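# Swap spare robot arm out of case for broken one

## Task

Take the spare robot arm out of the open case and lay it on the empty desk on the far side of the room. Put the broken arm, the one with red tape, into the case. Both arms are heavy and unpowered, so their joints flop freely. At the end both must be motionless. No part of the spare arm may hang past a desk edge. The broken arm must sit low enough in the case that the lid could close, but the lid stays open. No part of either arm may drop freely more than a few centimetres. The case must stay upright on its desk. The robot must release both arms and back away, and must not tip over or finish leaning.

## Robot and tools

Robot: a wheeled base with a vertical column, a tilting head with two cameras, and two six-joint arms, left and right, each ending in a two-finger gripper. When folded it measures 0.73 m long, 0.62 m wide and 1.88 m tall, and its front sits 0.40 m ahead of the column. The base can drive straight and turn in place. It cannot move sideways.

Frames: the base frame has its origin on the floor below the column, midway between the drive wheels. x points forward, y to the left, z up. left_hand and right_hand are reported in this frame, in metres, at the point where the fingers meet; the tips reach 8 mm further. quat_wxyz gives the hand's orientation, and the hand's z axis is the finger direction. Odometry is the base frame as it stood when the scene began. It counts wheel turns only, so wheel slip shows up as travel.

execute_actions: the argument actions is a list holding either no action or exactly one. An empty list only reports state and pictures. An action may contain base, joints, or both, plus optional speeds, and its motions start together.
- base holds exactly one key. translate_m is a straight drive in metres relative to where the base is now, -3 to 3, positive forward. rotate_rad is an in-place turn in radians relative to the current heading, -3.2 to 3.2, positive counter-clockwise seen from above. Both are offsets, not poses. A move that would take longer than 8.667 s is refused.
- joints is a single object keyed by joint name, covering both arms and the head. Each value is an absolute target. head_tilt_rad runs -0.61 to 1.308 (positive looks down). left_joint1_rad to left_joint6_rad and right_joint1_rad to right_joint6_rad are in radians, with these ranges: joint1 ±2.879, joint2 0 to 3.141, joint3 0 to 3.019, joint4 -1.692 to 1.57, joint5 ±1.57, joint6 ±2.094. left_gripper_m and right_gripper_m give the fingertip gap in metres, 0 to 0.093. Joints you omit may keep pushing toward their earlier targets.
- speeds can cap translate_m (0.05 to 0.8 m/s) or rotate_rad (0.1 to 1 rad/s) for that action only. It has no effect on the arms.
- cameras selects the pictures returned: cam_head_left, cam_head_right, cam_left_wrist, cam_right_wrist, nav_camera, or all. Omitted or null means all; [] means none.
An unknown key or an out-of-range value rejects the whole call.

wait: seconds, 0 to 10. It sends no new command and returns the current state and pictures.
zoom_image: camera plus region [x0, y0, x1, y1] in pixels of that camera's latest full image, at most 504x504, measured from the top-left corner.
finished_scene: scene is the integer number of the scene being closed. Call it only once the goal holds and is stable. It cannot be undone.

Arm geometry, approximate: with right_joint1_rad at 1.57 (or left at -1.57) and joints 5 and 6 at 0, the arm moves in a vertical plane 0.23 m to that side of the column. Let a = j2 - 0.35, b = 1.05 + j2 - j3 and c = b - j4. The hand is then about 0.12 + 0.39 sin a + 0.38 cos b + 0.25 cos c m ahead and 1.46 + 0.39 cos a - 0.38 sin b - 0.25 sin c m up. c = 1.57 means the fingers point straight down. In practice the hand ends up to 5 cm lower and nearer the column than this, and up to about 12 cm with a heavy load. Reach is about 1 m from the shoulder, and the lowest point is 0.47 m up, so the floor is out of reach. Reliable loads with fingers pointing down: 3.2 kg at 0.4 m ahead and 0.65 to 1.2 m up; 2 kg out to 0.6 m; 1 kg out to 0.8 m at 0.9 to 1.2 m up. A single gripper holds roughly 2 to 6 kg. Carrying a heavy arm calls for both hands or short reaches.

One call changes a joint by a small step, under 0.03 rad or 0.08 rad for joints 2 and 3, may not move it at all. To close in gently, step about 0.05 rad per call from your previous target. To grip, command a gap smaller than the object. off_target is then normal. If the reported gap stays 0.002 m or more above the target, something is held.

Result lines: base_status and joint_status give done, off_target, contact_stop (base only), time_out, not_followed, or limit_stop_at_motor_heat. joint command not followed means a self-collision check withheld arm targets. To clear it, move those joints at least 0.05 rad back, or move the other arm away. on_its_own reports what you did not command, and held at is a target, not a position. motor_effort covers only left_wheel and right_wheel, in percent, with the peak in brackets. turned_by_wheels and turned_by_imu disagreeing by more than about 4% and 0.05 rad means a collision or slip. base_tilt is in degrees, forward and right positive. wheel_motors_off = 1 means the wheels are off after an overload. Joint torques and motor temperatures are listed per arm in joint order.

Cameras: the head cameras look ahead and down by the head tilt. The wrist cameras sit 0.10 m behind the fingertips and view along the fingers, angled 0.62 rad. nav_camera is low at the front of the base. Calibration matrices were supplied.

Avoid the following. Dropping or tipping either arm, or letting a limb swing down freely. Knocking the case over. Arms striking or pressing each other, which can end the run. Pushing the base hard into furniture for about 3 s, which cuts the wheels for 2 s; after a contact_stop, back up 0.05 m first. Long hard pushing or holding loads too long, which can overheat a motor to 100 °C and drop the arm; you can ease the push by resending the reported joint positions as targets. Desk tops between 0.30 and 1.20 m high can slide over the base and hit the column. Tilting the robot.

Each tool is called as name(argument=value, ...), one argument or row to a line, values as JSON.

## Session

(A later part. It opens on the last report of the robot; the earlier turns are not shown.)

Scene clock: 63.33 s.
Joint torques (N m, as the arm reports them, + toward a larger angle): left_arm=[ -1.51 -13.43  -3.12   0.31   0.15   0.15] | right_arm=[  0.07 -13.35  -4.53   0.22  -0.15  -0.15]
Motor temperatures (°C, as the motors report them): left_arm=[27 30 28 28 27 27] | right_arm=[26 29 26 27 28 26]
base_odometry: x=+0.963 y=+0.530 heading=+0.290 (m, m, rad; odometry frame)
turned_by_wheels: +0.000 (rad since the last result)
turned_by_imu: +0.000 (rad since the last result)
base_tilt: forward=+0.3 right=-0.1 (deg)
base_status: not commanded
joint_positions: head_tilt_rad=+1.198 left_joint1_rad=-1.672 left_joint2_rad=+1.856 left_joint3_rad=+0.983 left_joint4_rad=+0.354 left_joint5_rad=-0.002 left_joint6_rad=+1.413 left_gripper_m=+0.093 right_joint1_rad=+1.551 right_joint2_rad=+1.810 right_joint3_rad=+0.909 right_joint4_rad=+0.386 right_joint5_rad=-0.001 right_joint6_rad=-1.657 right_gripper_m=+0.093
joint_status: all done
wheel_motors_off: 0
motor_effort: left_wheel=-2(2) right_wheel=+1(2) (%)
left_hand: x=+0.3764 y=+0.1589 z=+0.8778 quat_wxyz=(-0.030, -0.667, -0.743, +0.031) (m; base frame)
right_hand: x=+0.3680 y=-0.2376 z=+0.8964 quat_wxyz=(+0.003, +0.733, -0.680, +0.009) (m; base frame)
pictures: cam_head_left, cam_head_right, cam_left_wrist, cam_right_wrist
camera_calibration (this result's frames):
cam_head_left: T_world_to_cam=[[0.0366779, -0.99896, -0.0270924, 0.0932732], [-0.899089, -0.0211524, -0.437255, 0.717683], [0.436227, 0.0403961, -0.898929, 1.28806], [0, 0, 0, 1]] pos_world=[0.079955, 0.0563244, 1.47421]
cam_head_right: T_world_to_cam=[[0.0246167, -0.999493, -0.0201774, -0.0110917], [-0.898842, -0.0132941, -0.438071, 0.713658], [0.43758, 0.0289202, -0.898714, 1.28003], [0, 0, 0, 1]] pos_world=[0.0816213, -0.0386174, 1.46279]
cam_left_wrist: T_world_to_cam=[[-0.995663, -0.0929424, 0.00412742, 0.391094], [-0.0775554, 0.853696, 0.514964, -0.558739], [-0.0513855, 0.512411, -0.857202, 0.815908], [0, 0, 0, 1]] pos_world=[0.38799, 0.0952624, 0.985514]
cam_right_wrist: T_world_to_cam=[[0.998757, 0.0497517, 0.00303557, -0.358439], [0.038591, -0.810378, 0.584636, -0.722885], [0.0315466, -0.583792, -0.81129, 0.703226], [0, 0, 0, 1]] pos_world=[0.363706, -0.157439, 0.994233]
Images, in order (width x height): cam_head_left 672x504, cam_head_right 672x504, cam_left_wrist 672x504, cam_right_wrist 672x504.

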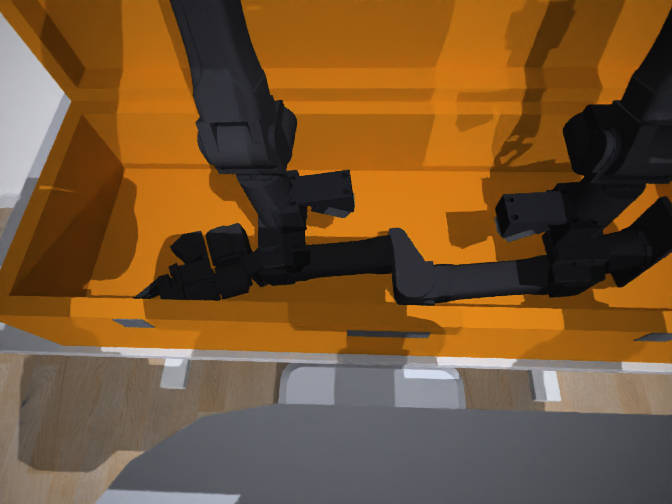

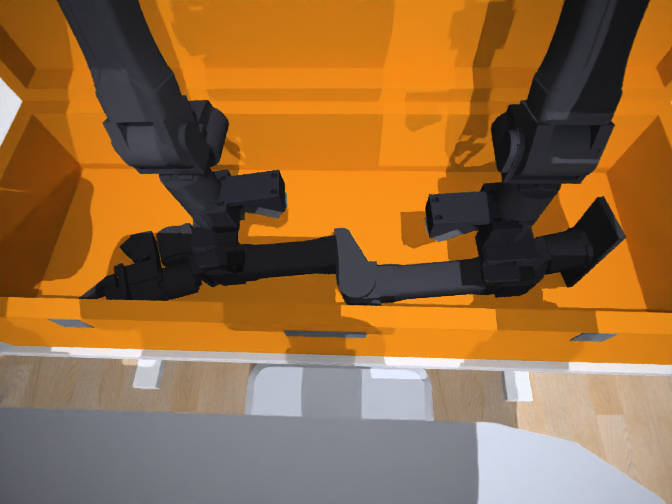

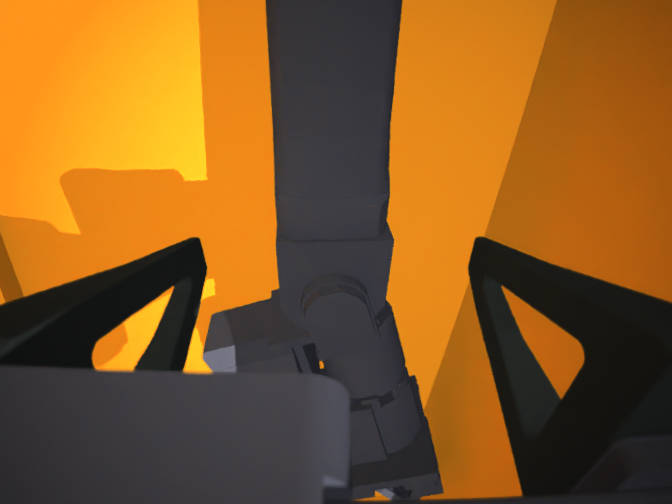

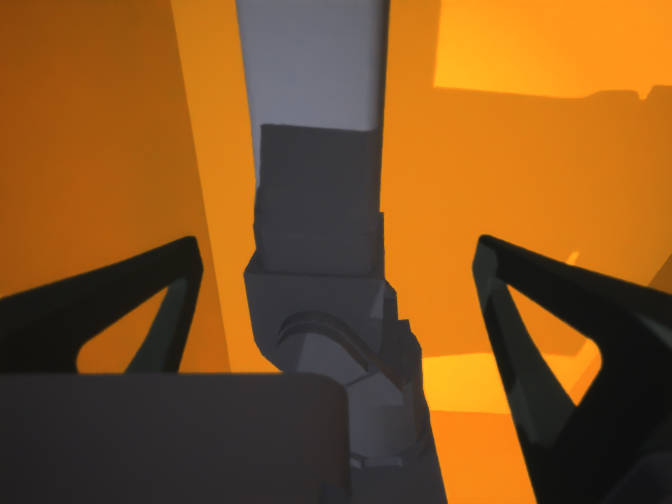

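execute_actions(
  actions=[
    {"joints": {"left_joint2_rad": 1.97, "left_joint3_rad": 1.09, "left_joint4_rad": 0.36, "right_joint2_rad": 1.94, "right_joint3_rad": 1.0, "right_joint4_rad": 0.42}},
  ],
  cameras=["cam_left_wrist", "cam_right_wrist"],
)

Scene clock: 67.80 s.
Joint torques (N m, as the arm reports them, + toward a larger angle): left_arm=[ -1.72 -12.38  -3.4    0.41   0.15   0.16] | right_arm=[ -0.23 -13.02  -4.71   0.55  -0.11  -0.15]
Motor temperatures (°C, as the motors report them): left_arm=[27 30 28 28 27 27] | right_arm=[26 29 26 27 28 26]
base_odometry: x=+0.963 y=+0.530 heading=+0.290 (m, m, rad; odometry frame)
turned_by_wheels: +0.000 (rad since the last result)
turned_by_imu: -0.001 (rad since the last result)
base_tilt: forward=+0.3 right=-0.1 (deg)
base_status: not commanded
joint_positions: head_tilt_rad=+1.198 left_joint1_rad=-1.672 left_joint2_rad=+1.961 left_joint3_rad=+1.099 left_joint4_rad=+0.354 left_joint5_rad=-0.002 left_joint6_rad=+1.413 left_gripper_m=+0.093 right_joint1_rad=+1.553 right_joint2_rad=+1.930 right_joint3_rad=+1.005 right_joint4_rad=+0.407 right_joint5_rad=-0.002 right_joint6_rad=-1.656 right_gripper_m=+0.093
joint_status: all done
wheel_motors_off: 0
motor_effort: left_wheel=-2(3) right_wheel=+0(3) (%)
left_hand: x=+0.3836 y=+0.1549 z=+0.8362 quat_wxyz=(-0.034, -0.667, -0.744, +0.027) (m; base frame)
right_hand: x=+0.3609 y=-0.2370 z=+0.8537 quat_wxyz=(+0.003, +0.734, -0.680, +0.007) (m; base frame)
pictures: cam_left_wrist, cam_right_wrist
camera_calibration (this result's frames):
cam_left_wrist: T_world_to_cam=[[-0.995552, -0.0939411, -0.00715422, 0.407564], [-0.0842663, 0.853913, 0.513549, -0.529592], [-0.0421342, 0.511867, -0.858031, 0.779896], [0, 0, 0, 1]] pos_world=[0.393985, 0.0913089, 0.944062]
cam_right_wrist: T_world_to_cam=[[0.998745, 0.0500905, 0.000151537, -0.348725], [0.0406385, -0.812044, 0.58218, -0.696187], [0.0292847, -0.581443, -0.81306, 0.672057], [0, 0, 0, 1]] pos_world=[0.356898, -0.157104, 0.951782]
Images, in order (width x height): cam_left_wrist 672x504, cam_right_wrist 672x504.

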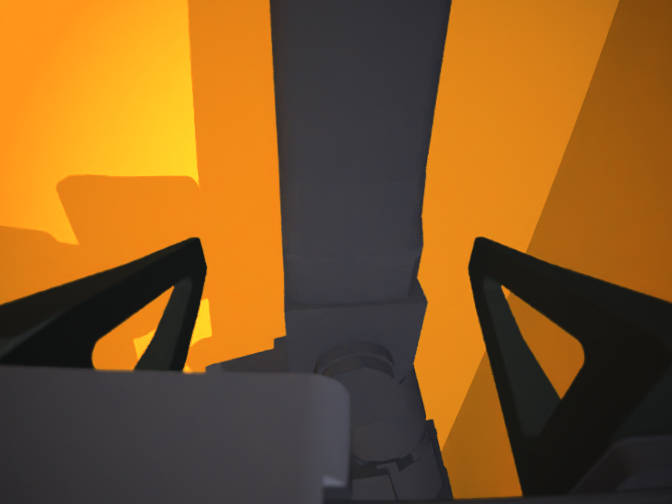

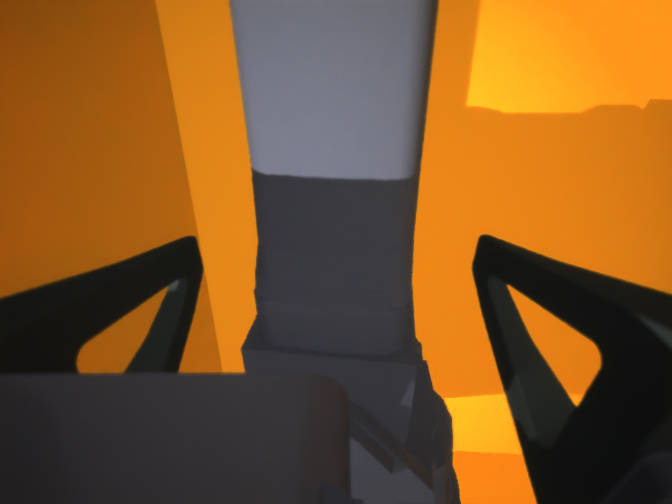

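execute_actions(
  actions=[
    {"joints": {"left_joint2_rad": 2.135, "left_joint3_rad": 1.265, "left_joint4_rad": 0.35, "right_joint2_rad": 2.09, "right_joint3_rad": 1.168, "right_joint4_rad": 0.41}},
  ],
  cameras=["cam_head_left", "cam_head_right", "cam_left_wrist", "cam_right_wrist"],
)

Scene clock: 71.27 s.
Joint torques (N m, as the arm reports them, + toward a larger angle): left_arm=[ -1.55 -12.24  -2.99  -0.07   0.14   0.16] | right_arm=[ -0.52 -11.92  -3.99   0.2   -0.26  -0.13]
Motor temperatures (°C, as the motors report them): left_arm=[27 30 29 28 27 27] | right_arm=[26 29 26 27 28 26]
base_odometry: x=+0.963 y=+0.530 heading=+0.290 (m, m, rad; odometry frame)
turned_by_wheels: +0.000 (rad since the last result)
turned_by_imu: -0.001 (rad since the last result)
base_tilt: forward=+0.3 right=+0.0 (deg)
base_status: not commanded
joint_positions: head_tilt_rad=+1.198 left_joint1_rad=-1.672 left_joint2_rad=+2.136 left_joint3_rad=+1.268 left_joint4_rad=+0.354 left_joint5_rad=-0.002 left_joint6_rad=+1.413 left_gripper_m=+0.093 right_joint1_rad=+1.560 right_joint2_rad=+2.067 right_joint3_rad=+1.168 right_joint4_rad=+0.410 right_joint5_rad=+0.002 right_joint6_rad=-1.658 right_gripper_m=+0.093
joint_status: all done
wheel_motors_off: 0
motor_effort: left_wheel=-2(2) right_wheel=+0(1) (%)
left_hand: x=+0.3709 y=+0.1498 z=+0.7703 quat_wxyz=(-0.032, -0.667, -0.744, +0.029) (m; base frame)
right_hand: x=+0.3720 y=-0.2335 z=+0.7976 quat_wxyz=(-0.007, +0.735, -0.677, +0.016) (m; base frame)
pictures: cam_head_left, cam_head_right, cam_left_wrist, cam_right_wrist
camera_calibration (this result's frames):
cam_head_left: T_world_to_cam=[[0.0366779, -0.99896, -0.0270924, 0.0932732], [-0.899089, -0.0211524, -0.437255, 0.717683], [0.436227, 0.0403961, -0.898929, 1.28806], [0, 0, 0, 1]] pos_world=[0.079955, 0.0563244, 1.47421]
cam_head_right: T_world_to_cam=[[0.0246167, -0.999493, -0.0201774, -0.0110917], [-0.898842, -0.0132941, -0.438071, 0.713658], [0.43758, 0.0289202, -0.898714, 1.28003], [0, 0, 0, 1]] pos_world=[0.0816213, -0.0386174, 1.46279]
cam_left_wrist: T_world_to_cam=[[-0.995627, -0.0934076, -0.00113757, 0.389276], [-0.0806891, 0.853798, 0.514313, -0.494343], [-0.0470695, 0.512156, -0.857602, 0.726949], [0, 0, 0, 1]] pos_world=[0.381903, 0.0861186, 0.878123]
cam_right_wrist: T_world_to_cam=[[0.998068, 0.0558421, 0.0272375, -0.380013], [0.0296101, -0.812916, 0.581628, -0.656782], [0.0546211, -0.579698, -0.812999, 0.619056], [0, 0, 0, 1]] pos_world=[0.364913, -0.153823, 0.895646]
Images, in order (width x height): cam_head_left 672x504, cam_head_right 672x504, cam_left_wrist 672x504, cam_right_wrist 672x504.

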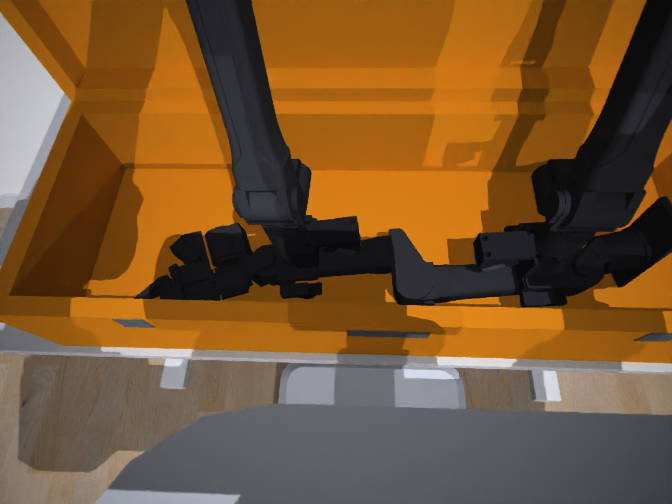

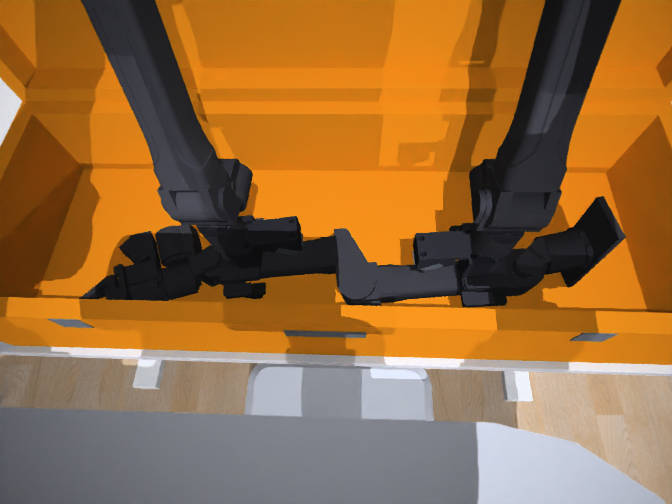

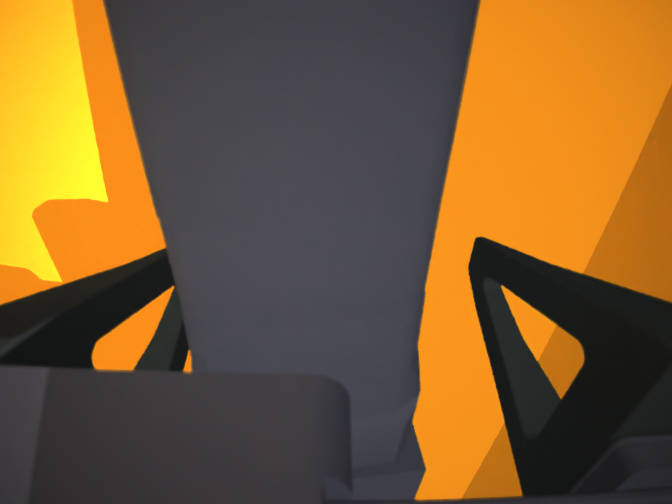

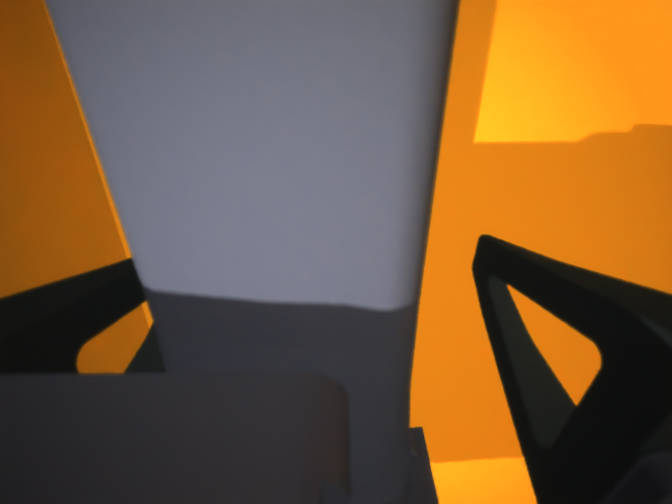

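execute_actions(
  actions=[
    {"joints": {"left_gripper_m": 0.0, "right_gripper_m": 0.0, "right_joint2_rad": 2.07}},
  ],
  cameras=["cam_head_left", "cam_head_right", "cam_left_wrist", "cam_right_wrist"],
)

Scene clock: 73.07 s.
Joint torques (N m, as the arm reports them, + toward a larger angle): left_arm=[ -2.   -12.6   -4.01  -0.26   0.17   0.23] | right_arm=[ -0.52 -13.48  -3.15   0.14  -0.33  -0.14]
Motor temperatures (°C, as the motors report them): left_arm=[27 30 29 28 27 27] | right_arm=[26 29 26 27 28 26]
base_odometry: x=+0.963 y=+0.530 heading=+0.290 (m, m, rad; odometry frame)
turned_by_wheels: +0.000 (rad since the last result)
turned_by_imu: -0.001 (rad since the last result)
base_tilt: forward=+0.3 right=+0.0 (deg)
base_status: not commanded
joint_positions: head_tilt_rad=+1.198 left_joint1_rad=-1.671 left_joint2_rad=+2.134 left_joint3_rad=+1.283 left_joint4_rad=+0.359 left_joint5_rad=-0.003 left_joint6_rad=+1.407 left_gripper_m=+0.056 right_joint1_rad=+1.559 right_joint2_rad=+2.071 right_joint3_rad=+1.158 right_joint4_rad=+0.410 right_joint5_rad=+0.003 right_joint6_rad=-1.658 right_gripper_m=+0.053
joint_status: left_gripper_m off_target (ended at +0.056, target +0.000); right_gripper_m off_target (ended at +0.053, target +0.000); the others done
wheel_motors_off: 0
motor_effort: left_wheel=-2(2) right_wheel=+1(3) (%)
left_hand: x=+0.3822 y=+0.1504 z=+0.7691 quat_wxyz=(-0.039, -0.664, -0.746, +0.022) (m; base frame)
right_hand: x=+0.3639 y=-0.2342 z=+0.7979 quat_wxyz=(-0.002, +0.735, -0.678, +0.012) (m; base frame)
pictures: cam_head_left, cam_head_right, cam_left_wrist, cam_right_wrist
camera_calibration (this result's frames):
cam_head_left: T_world_to_cam=[[0.0366779, -0.99896, -0.0270924, 0.0932732], [-0.899089, -0.0211524, -0.437255, 0.717683], [0.436227, 0.0403961, -0.898929, 1.28806], [0, 0, 0, 1]] pos_world=[0.079955, 0.0563244, 1.47421]
cam_head_right: T_world_to_cam=[[0.0246167, -0.999493, -0.0201774, -0.0110917], [-0.898842, -0.0132941, -0.438071, 0.713658], [0.43758, 0.0289202, -0.898714, 1.28003], [0, 0, 0, 1]] pos_world=[0.0816213, -0.0386174, 1.46279]
cam_left_wrist: T_world_to_cam=[[-0.994586, -0.101661, -0.0215525, 0.417137], [-0.0982685, 0.852579, 0.513275, -0.485633], [-0.0338048, 0.512614, -0.857953, 0.721287], [0, 0, 0, 1]] pos_world=[0.391539, 0.0867059, 0.877084]
cam_right_wrist: T_world_to_cam=[[0.998388, 0.054958, 0.0141709, -0.361747], [0.0364089, -0.811722, 0.582908, -0.660595], [0.0435383, -0.581453, -0.812415, 0.622527], [0, 0, 0, 1]] pos_world=[0.358112, -0.154368, 0.895942]
Images, in order (width x height): cam_head_left 672x504, cam_head_right 672x504, cam_left_wrist 672x504, cam_right_wrist 672x504.

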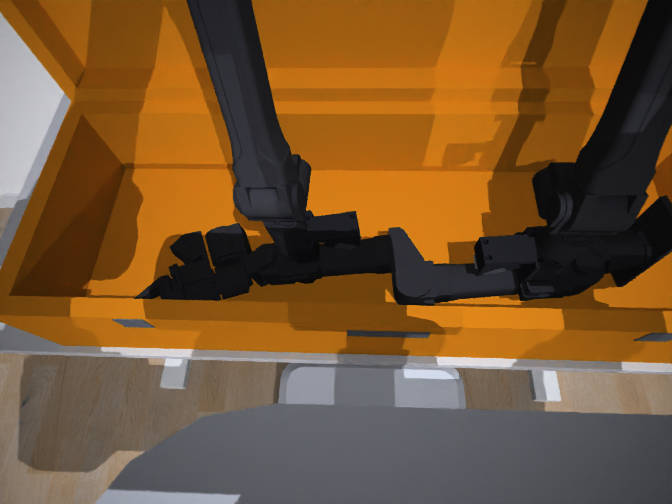

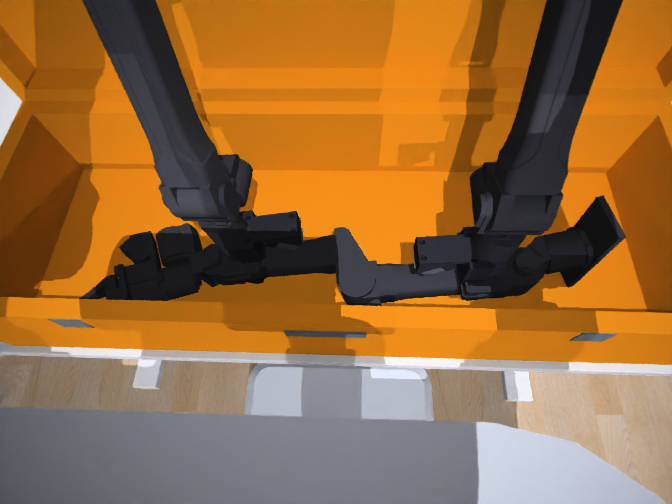

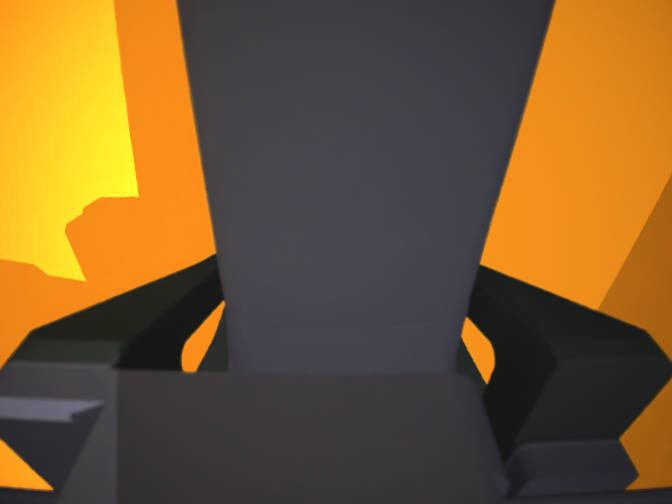

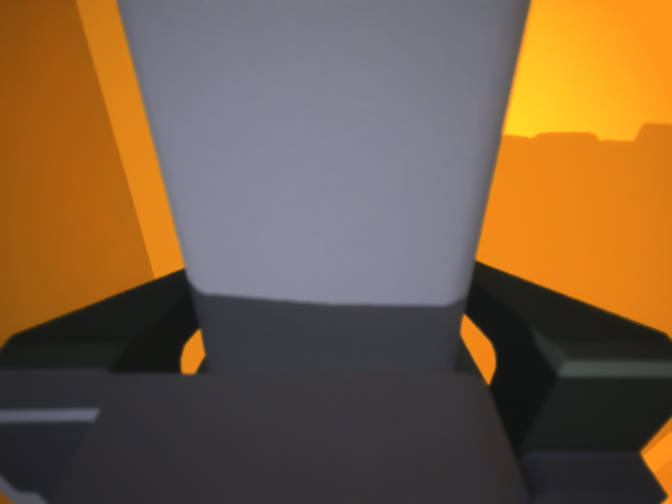

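execute_actions(
  actions=[
    {"joints": {"left_joint2_rad": 2.02, "left_joint3_rad": 1.184, "left_joint4_rad": 0.325, "right_joint2_rad": 1.96, "right_joint3_rad": 1.07, "right_joint4_rad": 0.38}},
  ],
  cameras=["cam_head_left", "cam_head_right"],
)

Scene clock: 82.53 s.
Joint torques (N m, as the arm reports them, + toward a larger angle): left_arm=[ -2.35 -20.5   -8.48  -0.65   0.33   0.16] | right_arm=[ -0.63 -19.89 -10.37  -0.31   0.    -0.19]
Motor temperatures (°C, as the motors report them): left_arm=[27 31 29 28 27 27] | right_arm=[26 29 26 27 28 26]
base_odometry: x=+0.963 y=+0.530 heading=+0.290 (m, m, rad; odometry frame)
turned_by_wheels: +0.000 (rad since the last result)
turned_by_imu: -0.001 (rad since the last result)
base_tilt: forward=+0.3 right=+0.0 (deg)
base_status: not commanded
joint_positions: head_tilt_rad=+1.198 left_joint1_rad=-1.671 left_joint2_rad=+2.116 left_joint3_rad=+1.254 left_joint4_rad=+0.343 left_joint5_rad=-0.008 left_joint6_rad=+1.413 left_gripper_m=+0.055 right_joint1_rad=+1.560 right_joint2_rad=+2.057 right_joint3_rad=+1.131 right_joint4_rad=+0.390 right_joint5_rad=-0.006 right_joint6_rad=-1.655 right_gripper_m=+0.053
joint_status: all done
wheel_motors_off: 0
motor_effort: left_wheel=-3(2) right_wheel=+0(3) (%)
left_hand: x=+0.3732 y=+0.1524 z=+0.7770 quat_wxyz=(-0.027, -0.667, -0.744, +0.028) (m; base frame)
right_hand: x=+0.3520 y=-0.2323 z=+0.8050 quat_wxyz=(+0.006, +0.734, -0.679, -0.003) (m; base frame)
pictures: cam_head_left, cam_head_right
camera_calibration (this result's frames):
cam_head_left: T_world_to_cam=[[0.0366779, -0.99896, -0.0270925, 0.0932732], [-0.899089, -0.0211524, -0.437255, 0.717683], [0.436227, 0.0403961, -0.89893, 1.28806], [0, 0, 0, 1]] pos_world=[0.0799549, 0.0563244, 1.47421]
cam_head_right: T_world_to_cam=[[0.0246167, -0.999493, -0.0201774, -0.0110917], [-0.898842, -0.0132941, -0.438071, 0.713658], [0.43758, 0.0289202, -0.898714, 1.28003], [0, 0, 0, 1]] pos_world=[0.0816213, -0.0386174, 1.46279]
Images, in order (width x height): cam_head_left 672x504, cam_head_right 672x504.

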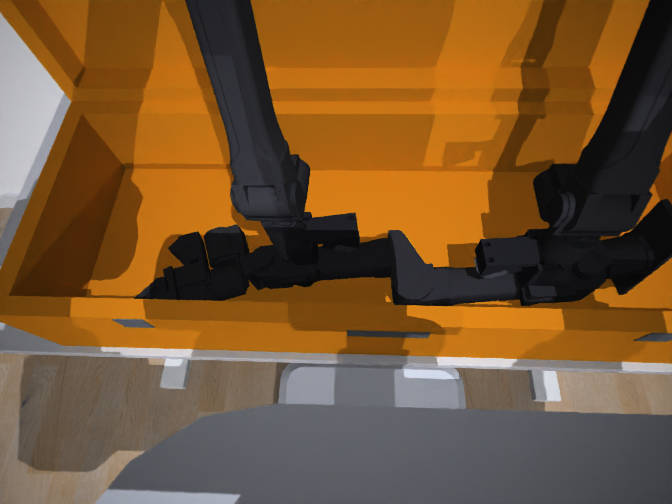

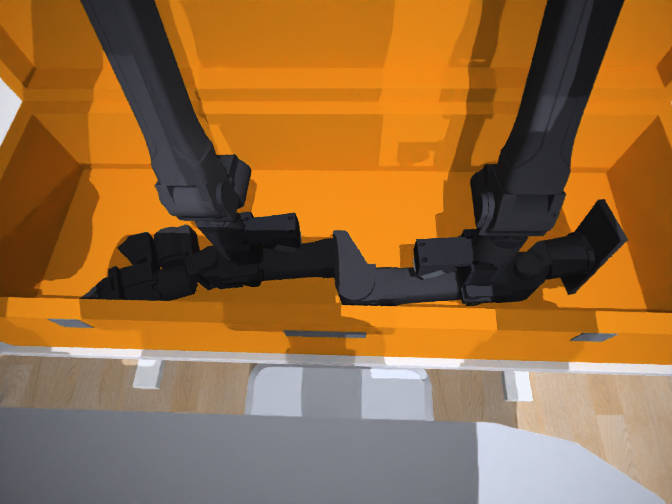

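execute_actions(
  actions=[
    {"joints": {"left_joint2_rad": 1.925, "left_joint3_rad": 1.117, "left_joint4_rad": 0.30, "right_joint2_rad": 1.865, "right_joint3_rad": 1.008, "right_joint4_rad": 0.365}},
  ],
  cameras=["cam_head_left", "cam_head_right"],
)

Scene clock: 85.03 s.
Joint torques (N m, as the arm reports them, + toward a larger angle): left_arm=[ -2.16 -20.66  -6.85  -0.71   0.39   0.2 ] | right_arm=[ -1.29 -21.12  -8.27  -0.06   0.1   -0.1 ]
Motor temperatures (°C, as the motors report them): left_arm=[27 31 29 28 27 27] | right_arm=[26 30 27 27 28 26]
base_odometry: x=+0.963 y=+0.530 heading=+0.290 (m, m, rad; odometry frame)
turned_by_wheels: +0.000 (rad since the last result)
turned_by_imu: -0.001 (rad since the last result)
base_tilt: forward=+0.3 right=+0.0 (deg)
base_status: not commanded
joint_positions: head_tilt_rad=+1.198 left_joint1_rad=-1.668 left_joint2_rad=+2.023 left_joint3_rad=+1.166 left_joint4_rad=+0.316 left_joint5_rad=-0.010 left_joint6_rad=+1.407 left_gripper_m=+0.055 right_joint1_rad=+1.566 right_joint2_rad=+1.964 right_joint3_rad=+1.050 right_joint4_rad=+0.367 right_joint5_rad=-0.008 right_joint6_rad=-1.662 right_gripper_m=+0.053
joint_status: all done
wheel_motors_off: 0
motor_effort: left_wheel=-2(3) right_wheel=+0(3) (%)
left_hand: x=+0.3758 y=+0.1575 z=+0.8115 quat_wxyz=(-0.018, -0.665, -0.746, +0.033) (m; base frame)
right_hand: x=+0.3575 y=-0.2270 z=+0.8391 quat_wxyz=(+0.006, +0.738, -0.675, -0.010) (m; base frame)
pictures: cam_head_left, cam_head_right
camera_calibration (this result's frames):
cam_head_left: T_world_to_cam=[[0.0366779, -0.99896, -0.0270925, 0.0932732], [-0.899089, -0.0211524, -0.437255, 0.717683], [0.436227, 0.0403961, -0.89893, 1.28806], [0, 0, 0, 1]] pos_world=[0.0799549, 0.0563244, 1.47421]
cam_head_right: T_world_to_cam=[[0.0246167, -0.999493, -0.0201774, -0.0110917], [-0.898842, -0.0132941, -0.438071, 0.713658], [0.43758, 0.0289202, -0.898714, 1.28003], [0, 0, 0, 1]] pos_world=[0.0816213, -0.0386174, 1.46279]
Images, in order (width x height): cam_head_left 672x504, cam_head_right 672x504.

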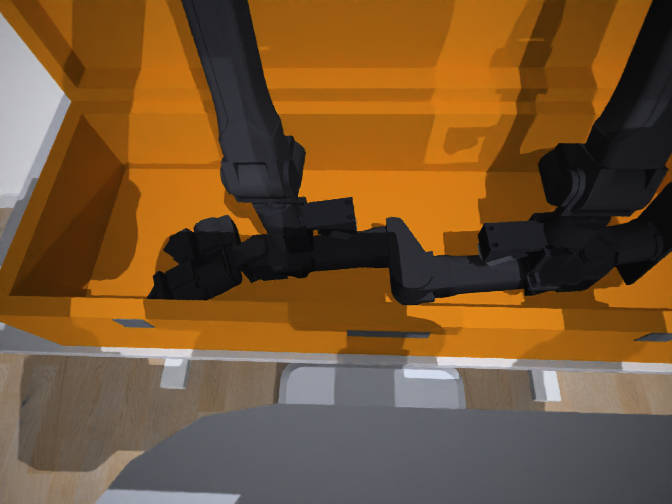

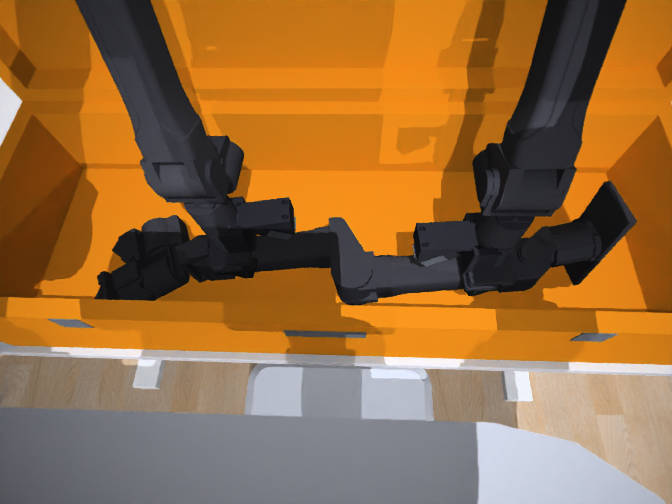

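execute_actions(
  actions=[
    {"joints": {"left_joint2_rad": 1.822, "left_joint3_rad": 1.03, "left_joint4_rad": 0.305, "right_joint2_rad": 1.76, "right_joint3_rad": 0.926, "right_joint4_rad": 0.365, "right_joint1_rad": 1.565}},
  ],
  cameras=["cam_head_left", "cam_head_right"],
)

Scene clock: 87.23 s.
Joint torques (N m, as the arm reports them, + toward a larger angle): left_arm=[ -2.13 -21.23  -6.99  -0.47   0.26   0.25] | right_arm=[ -0.41 -20.85  -8.08  -0.1   -0.08  -0.07]
Motor temperatures (°C, as the motors report them): left_arm=[27 32 29 28 27 27] | right_arm=[26 30 27 27 28 26]
base_odometry: x=+0.963 y=+0.530 heading=+0.290 (m, m, rad; odometry frame)
turned_by_wheels: +0.000 (rad since the last result)
turned_by_imu: -0.001 (rad since the last result)
base_tilt: forward=+0.3 right=-0.1 (deg)
base_status: not commanded
joint_positions: head_tilt_rad=+1.198 left_joint1_rad=-1.667 left_joint2_rad=+1.925 left_joint3_rad=+1.084 left_joint4_rad=+0.316 left_joint5_rad=-0.006 left_joint6_rad=+1.405 left_gripper_m=+0.055 right_joint1_rad=+1.572 right_joint2_rad=+1.858 right_joint3_rad=+0.966 right_joint4_rad=+0.366 right_joint5_rad=-0.003 right_joint6_rad=-1.663 right_gripper_m=+0.053
joint_status: all done
wheel_motors_off: 0
motor_effort: left_wheel=-3(3) right_wheel=+4(3) (%)
left_hand: x=+0.3873 y=+0.1597 z=+0.8470 quat_wxyz=(-0.025, -0.664, -0.747, +0.030) (m; base frame)
right_hand: x=+0.3696 y=-0.2242 z=+0.8765 quat_wxyz=(-0.001, +0.739, -0.674, -0.002) (m; base frame)
pictures: cam_head_left, cam_head_right
camera_calibration (this result's frames):
cam_head_left: T_world_to_cam=[[0.0366779, -0.99896, -0.0270925, 0.0932732], [-0.899089, -0.0211524, -0.437255, 0.717683], [0.436227, 0.0403961, -0.89893, 1.28806], [0, 0, 0, 1]] pos_world=[0.0799549, 0.0563244, 1.47421]
cam_head_right: T_world_to_cam=[[0.0246167, -0.999493, -0.0201774, -0.0110917], [-0.898842, -0.0132941, -0.438071, 0.713658], [0.43758, 0.0289202, -0.898714, 1.28003], [0, 0, 0, 1]] pos_world=[0.0816213, -0.0386174, 1.46279]
Images, in order (width x height): cam_head_left 672x504, cam_head_right 672x504.

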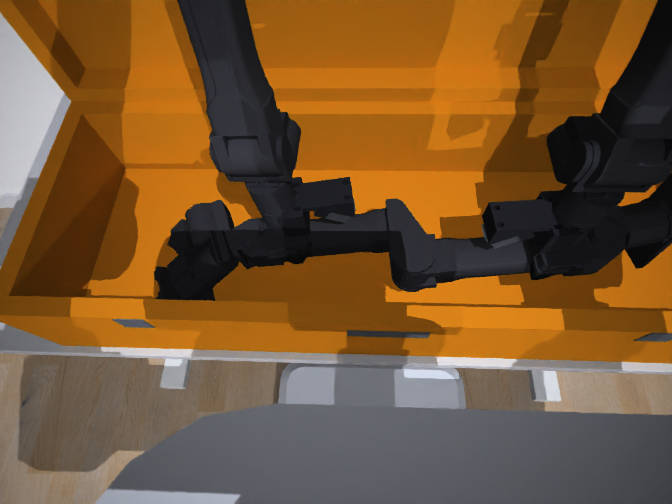

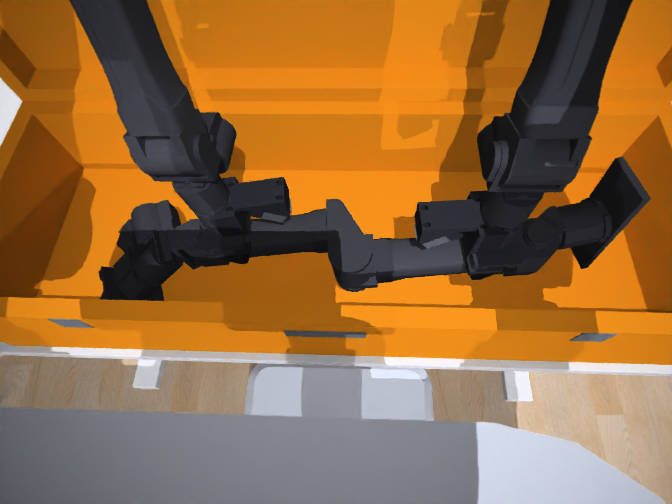

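execute_actions(
  actions=[
    {"joints": {"left_joint2_rad": 1.688, "left_joint3_rad": 0.905, "left_joint4_rad": 0.30, "right_joint2_rad": 1.624, "right_joint3_rad": 0.812, "right_joint4_rad": 0.345, "right_joint1_rad": 1.572}},
  ],
  cameras=["cam_head_left", "cam_head_right"],
)

Scene clock: 88.93 s.
Joint torques (N m, as the arm reports them, + toward a larger angle): left_arm=[ -2.   -21.32  -6.61  -0.52   0.3    0.28] | right_arm=[ -0.56 -20.53  -7.44   0.05  -0.19  -0.07]
Motor temperatures (°C, as the motors report them): left_arm=[27 32 29 28 27 27] | right_arm=[26 30 27 27 28 26]
base_odometry: x=+0.963 y=+0.530 heading=+0.290 (m, m, rad; odometry frame)
turned_by_wheels: +0.000 (rad since the last result)
turned_by_imu: -0.001 (rad since the last result)
base_tilt: forward=+0.3 right=-0.1 (deg)
base_status: not commanded
joint_positions: head_tilt_rad=+1.198 left_joint1_rad=-1.667 left_joint2_rad=+1.791 left_joint3_rad=+0.954 left_joint4_rad=+0.314 left_joint5_rad=-0.008 left_joint6_rad=+1.401 left_gripper_m=+0.055 right_joint1_rad=+1.581 right_joint2_rad=+1.721 right_joint3_rad=+0.848 right_joint4_rad=+0.346 right_joint5_rad=+0.000 right_joint6_rad=-1.664 right_gripper_m=+0.053
joint_status: all done
wheel_motors_off: 0
motor_effort: left_wheel=-3(3) right_wheel=+2(4) (%)
left_hand: x=+0.3865 y=+0.1643 z=+0.8979 quat_wxyz=(-0.025, -0.662, -0.748, +0.029) (m; base frame)
right_hand: x=+0.3698 y=-0.2195 z=+0.9265 quat_wxyz=(-0.002, +0.741, -0.671, -0.004) (m; base frame)
pictures: cam_head_left, cam_head_right
camera_calibration (this result's frames):
cam_head_left: T_world_to_cam=[[0.0366779, -0.99896, -0.0270925, 0.0932732], [-0.899089, -0.0211524, -0.437255, 0.717683], [0.436227, 0.0403961, -0.89893, 1.28806], [0, 0, 0, 1]] pos_world=[0.0799549, 0.0563244, 1.47421]
cam_head_right: T_world_to_cam=[[0.0246167, -0.999493, -0.0201774, -0.0110917], [-0.898842, -0.0132941, -0.43807, 0.713658], [0.43758, 0.0289202, -0.898714, 1.28003], [0, 0, 0, 1]] pos_world=[0.0816213, -0.0386174, 1.46279]
Images, in order (width x height): cam_head_left 672x504, cam_head_right 672x504.

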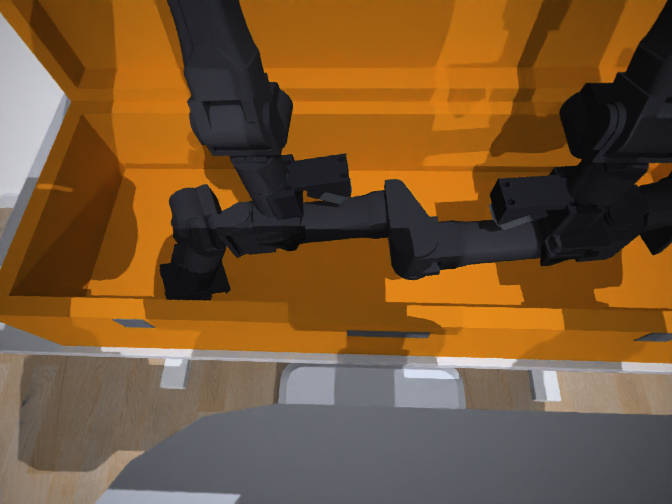

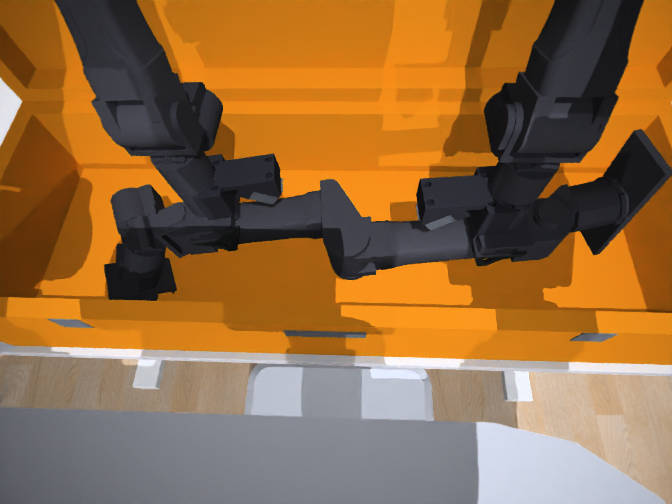

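execute_actions(
  actions=[
    {"joints": {"left_joint2_rad": 1.546, "left_joint3_rad": 0.80, "left_joint4_rad": 0.27, "right_joint2_rad": 1.478, "right_joint3_rad": 0.712, "right_joint4_rad": 0.305, "right_joint1_rad": 1.582, "left_joint1_rad": -1.678}},
  ],
  cameras=["cam_head_left", "cam_head_right"],
)

Scene clock: 91.00 s.
Joint torques (N m, as the arm reports them, + toward a larger angle): left_arm=[ -2.05 -22.02  -6.74  -0.55   0.28   0.3 ] | right_arm=[ -0.47 -20.16  -6.55   0.03  -0.64  -0.11]
Motor temperatures (°C, as the motors report them): left_arm=[27 32 30 28 27 27] | right_arm=[26 30 27 27 28 26]
base_odometry: x=+0.963 y=+0.530 heading=+0.290 (m, m, rad; odometry frame)
turned_by_wheels: +0.000 (rad since the last result)
turned_by_imu: -0.001 (rad since the last result)
base_tilt: forward=+0.3 right=+0.0 (deg)
base_status: not commanded
joint_positions: head_tilt_rad=+1.198 left_joint1_rad=-1.672 left_joint2_rad=+1.658 left_joint3_rad=+0.855 left_joint4_rad=+0.286 left_joint5_rad=-0.007 left_joint6_rad=+1.400 left_gripper_m=+0.055 right_joint1_rad=+1.588 right_joint2_rad=+1.574 right_joint3_rad=+0.746 right_joint4_rad=+0.305 right_joint5_rad=+0.011 right_joint6_rad=-1.661 right_gripper_m=+0.053
joint_status: all done
wheel_motors_off: 0
motor_effort: left_wheel=-3(3) right_wheel=+3(5) (%)
left_hand: x=+0.3903 y=+0.1649 z=+0.9443 quat_wxyz=(-0.029, -0.663, -0.748, +0.029) (m; base frame)
right_hand: x=+0.3718 y=-0.2178 z=+0.9754 quat_wxyz=(-0.002, +0.741, -0.671, -0.001) (m; base frame)
pictures: cam_head_left, cam_head_right
camera_calibration (this result's frames):
cam_head_left: T_world_to_cam=[[0.0366779, -0.99896, -0.0270924, 0.0932732], [-0.899089, -0.0211524, -0.437255, 0.717683], [0.436227, 0.0403961, -0.898929, 1.28806], [0, 0, 0, 1]] pos_world=[0.079955, 0.0563244, 1.47421]
cam_head_right: T_world_to_cam=[[0.0246167, -0.999493, -0.0201774, -0.0110917], [-0.898842, -0.0132941, -0.438071, 0.713658], [0.43758, 0.0289202, -0.898714, 1.28003], [0, 0, 0, 1]] pos_world=[0.0816213, -0.0386174, 1.46279]
Images, in order (width x height): cam_head_left 672x504, cam_head_right 672x504.

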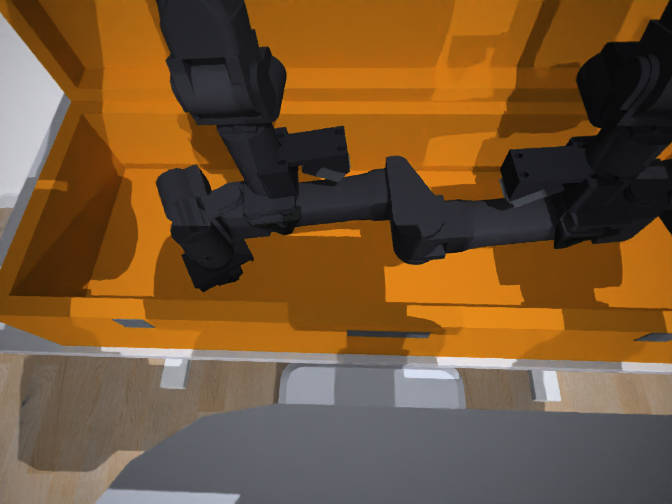

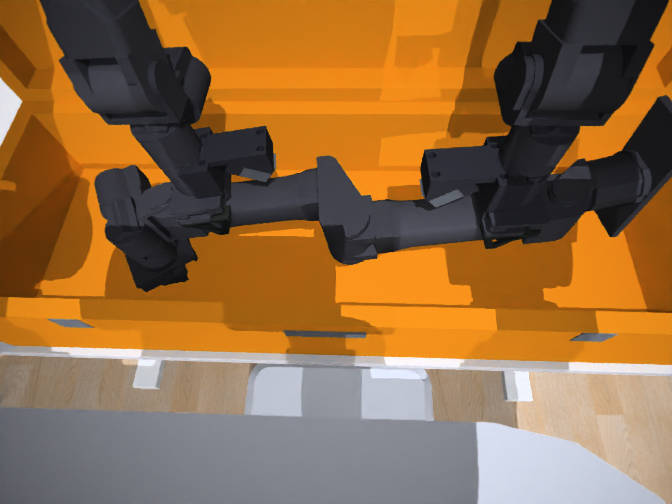

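execute_actions(
  actions=[
    {"joints": {"left_joint2_rad": 1.385, "left_joint3_rad": 0.70, "left_joint4_rad": 0.212, "right_joint2_rad": 1.318, "right_joint3_rad": 0.627, "right_joint4_rad": 0.235, "right_joint1_rad": 1.59, "left_joint1_rad": -1.683}},
  ],
  cameras=[],
)

execute_actions(
  actions=[
    {"joints": {"left_joint2_rad": 1.222, "left_joint3_rad": 0.63, "left_joint4_rad": 0.13, "right_joint2_rad": 1.14, "right_joint3_rad": 0.56, "right_joint4_rad": 0.13, "right_joint1_rad": 1.597, "left_joint1_rad": -1.69, "head_tilt_rad": 1.0}},
  ],
  cameras=["cam_head_left", "cam_head_right"],
)

Scene clock: 93.43 s.
Joint torques (N m, as the arm reports them, + toward a larger angle): left_arm=[ -1.72 -21.21  -5.46  -0.69   0.62   0.36] | right_arm=[ -0.28 -20.11  -5.22   0.04  -0.52  -0.15]
Motor temperatures (°C, as the motors report them): left_arm=[27 32 30 28 27 27] | right_arm=[26 31 27 27 28 26]
base_odometry: x=+0.963 y=+0.530 heading=+0.290 (m, m, rad; odometry frame)
turned_by_wheels: +0.000 (rad since the last result)
turned_by_imu: -0.001 (rad since the last result)
base_tilt: forward=+0.3 right=-0.1 (deg)
base_status: not commanded
joint_positions: head_tilt_rad=+1.198 left_joint1_rad=-1.677 left_joint2_rad=+1.496 left_joint3_rad=+0.747 left_joint4_rad=+0.228 left_joint5_rad=-0.016 left_joint6_rad=+1.394 left_gripper_m=+0.055 right_joint1_rad=+1.596 right_joint2_rad=+1.413 right_joint3_rad=+0.651 right_joint4_rad=+0.234 right_joint5_rad=+0.008 right_joint6_rad=-1.658 right_gripper_m=+0.053
joint_status: all done
wheel_motors_off: 0
motor_effort: left_wheel=-2(3) right_wheel=+1(3) (%)
left_hand: x=+0.3887 y=+0.1683 z=+0.9979 quat_wxyz=(-0.026, -0.662, -0.749, +0.028) (m; base frame)
right_hand: x=+0.3695 y=-0.2138 z=+1.0251 quat_wxyz=(-0.004, +0.742, -0.671, -0.006) (m; base frame)
pictures: none
No camera images: the call's "cameras" was empty. Leave "cameras" out to get every camera's image.

Scene clock: 94.53 s.
Joint torques (N m, as the arm reports them, + toward a larger angle): left_arm=[ -1.54 -20.64  -3.94  -0.58   0.57   0.39] | right_arm=[  0.07 -18.51  -3.28   0.19  -0.65  -0.17]
Motor temperatures (°C, as the motors report them): left_arm=[27 33 30 28 27 27] | right_arm=[26 31 27 27 28 26]
base_odometry: x=+0.963 y=+0.530 heading=+0.290 (m, m, rad; odometry frame)
turned_by_wheels: +0.000 (rad since the last result)
turned_by_imu: +0.000 (rad since the last result)
base_tilt: forward=+0.3 right=-0.1 (deg)
base_status: not commanded
joint_positions: head_tilt_rad=+1.014 left_joint1_rad=-1.684 left_joint2_rad=+1.330 left_joint3_rad=+0.666 left_joint4_rad=+0.146 left_joint5_rad=-0.015 left_joint6_rad=+1.391 left_gripper_m=+0.055 right_joint1_rad=+1.602 right_joint2_rad=+1.233 right_joint3_rad=+0.575 right_joint4_rad=+0.130 right_joint5_rad=+0.011 right_joint6_rad=-1.654 right_gripper_m=+0.053
joint_status: all done
wheel_motors_off: 0
motor_effort: left_wheel=-2(3) right_wheel=+3(4) (%)
left_hand: x=+0.3907 y=+0.1691 z=+1.0480 quat_wxyz=(-0.029, -0.662, -0.749, +0.030) (m; base frame)
right_hand: x=+0.3697 y=-0.2126 z=+1.0750 quat_wxyz=(-0.004, +0.741, -0.671, -0.007) (m; base frame)
pictures: cam_head_left, cam_head_right
camera_calibration (this result's frames):
cam_head_left: T_world_to_cam=[[0.0410273, -0.99896, -0.0199005, 0.0819801], [-0.803563, -0.0211524, -0.594843, 0.955593], [0.593804, 0.0403961, -0.803595, 1.13336], [0, 0, 0, 1]] pos_world=[0.0915212, 0.0563244, 1.48082]
cam_head_right: T_world_to_cam=[[0.0279018, -0.999493, -0.0153166, -0.0187417], [-0.803171, -0.0132941, -0.5956, 0.95147], [0.595095, 0.0289202, -0.803135, 1.12497], [0, 0, 0, 1]] pos_world=[0.0952543, -0.0386174, 1.46991]
Images, in order (width x height): cam_head_left 672x504, cam_head_right 672x504.

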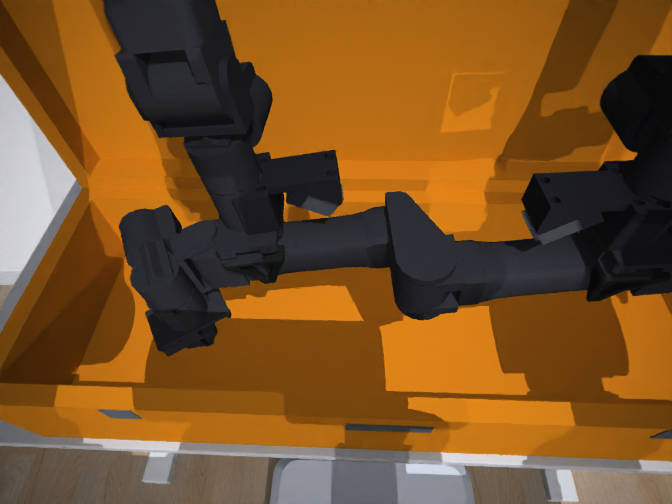

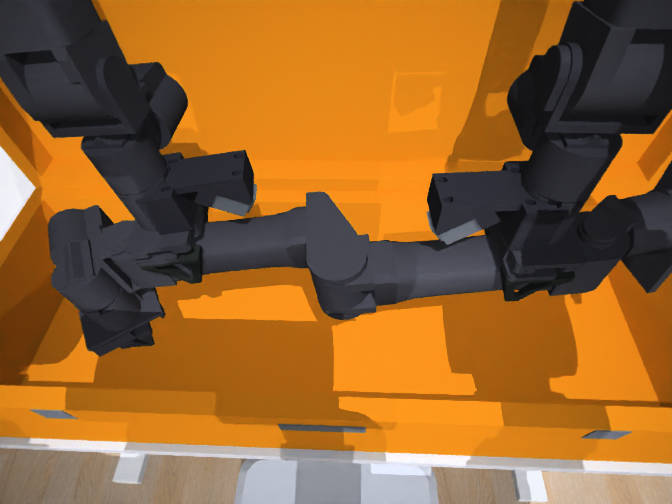

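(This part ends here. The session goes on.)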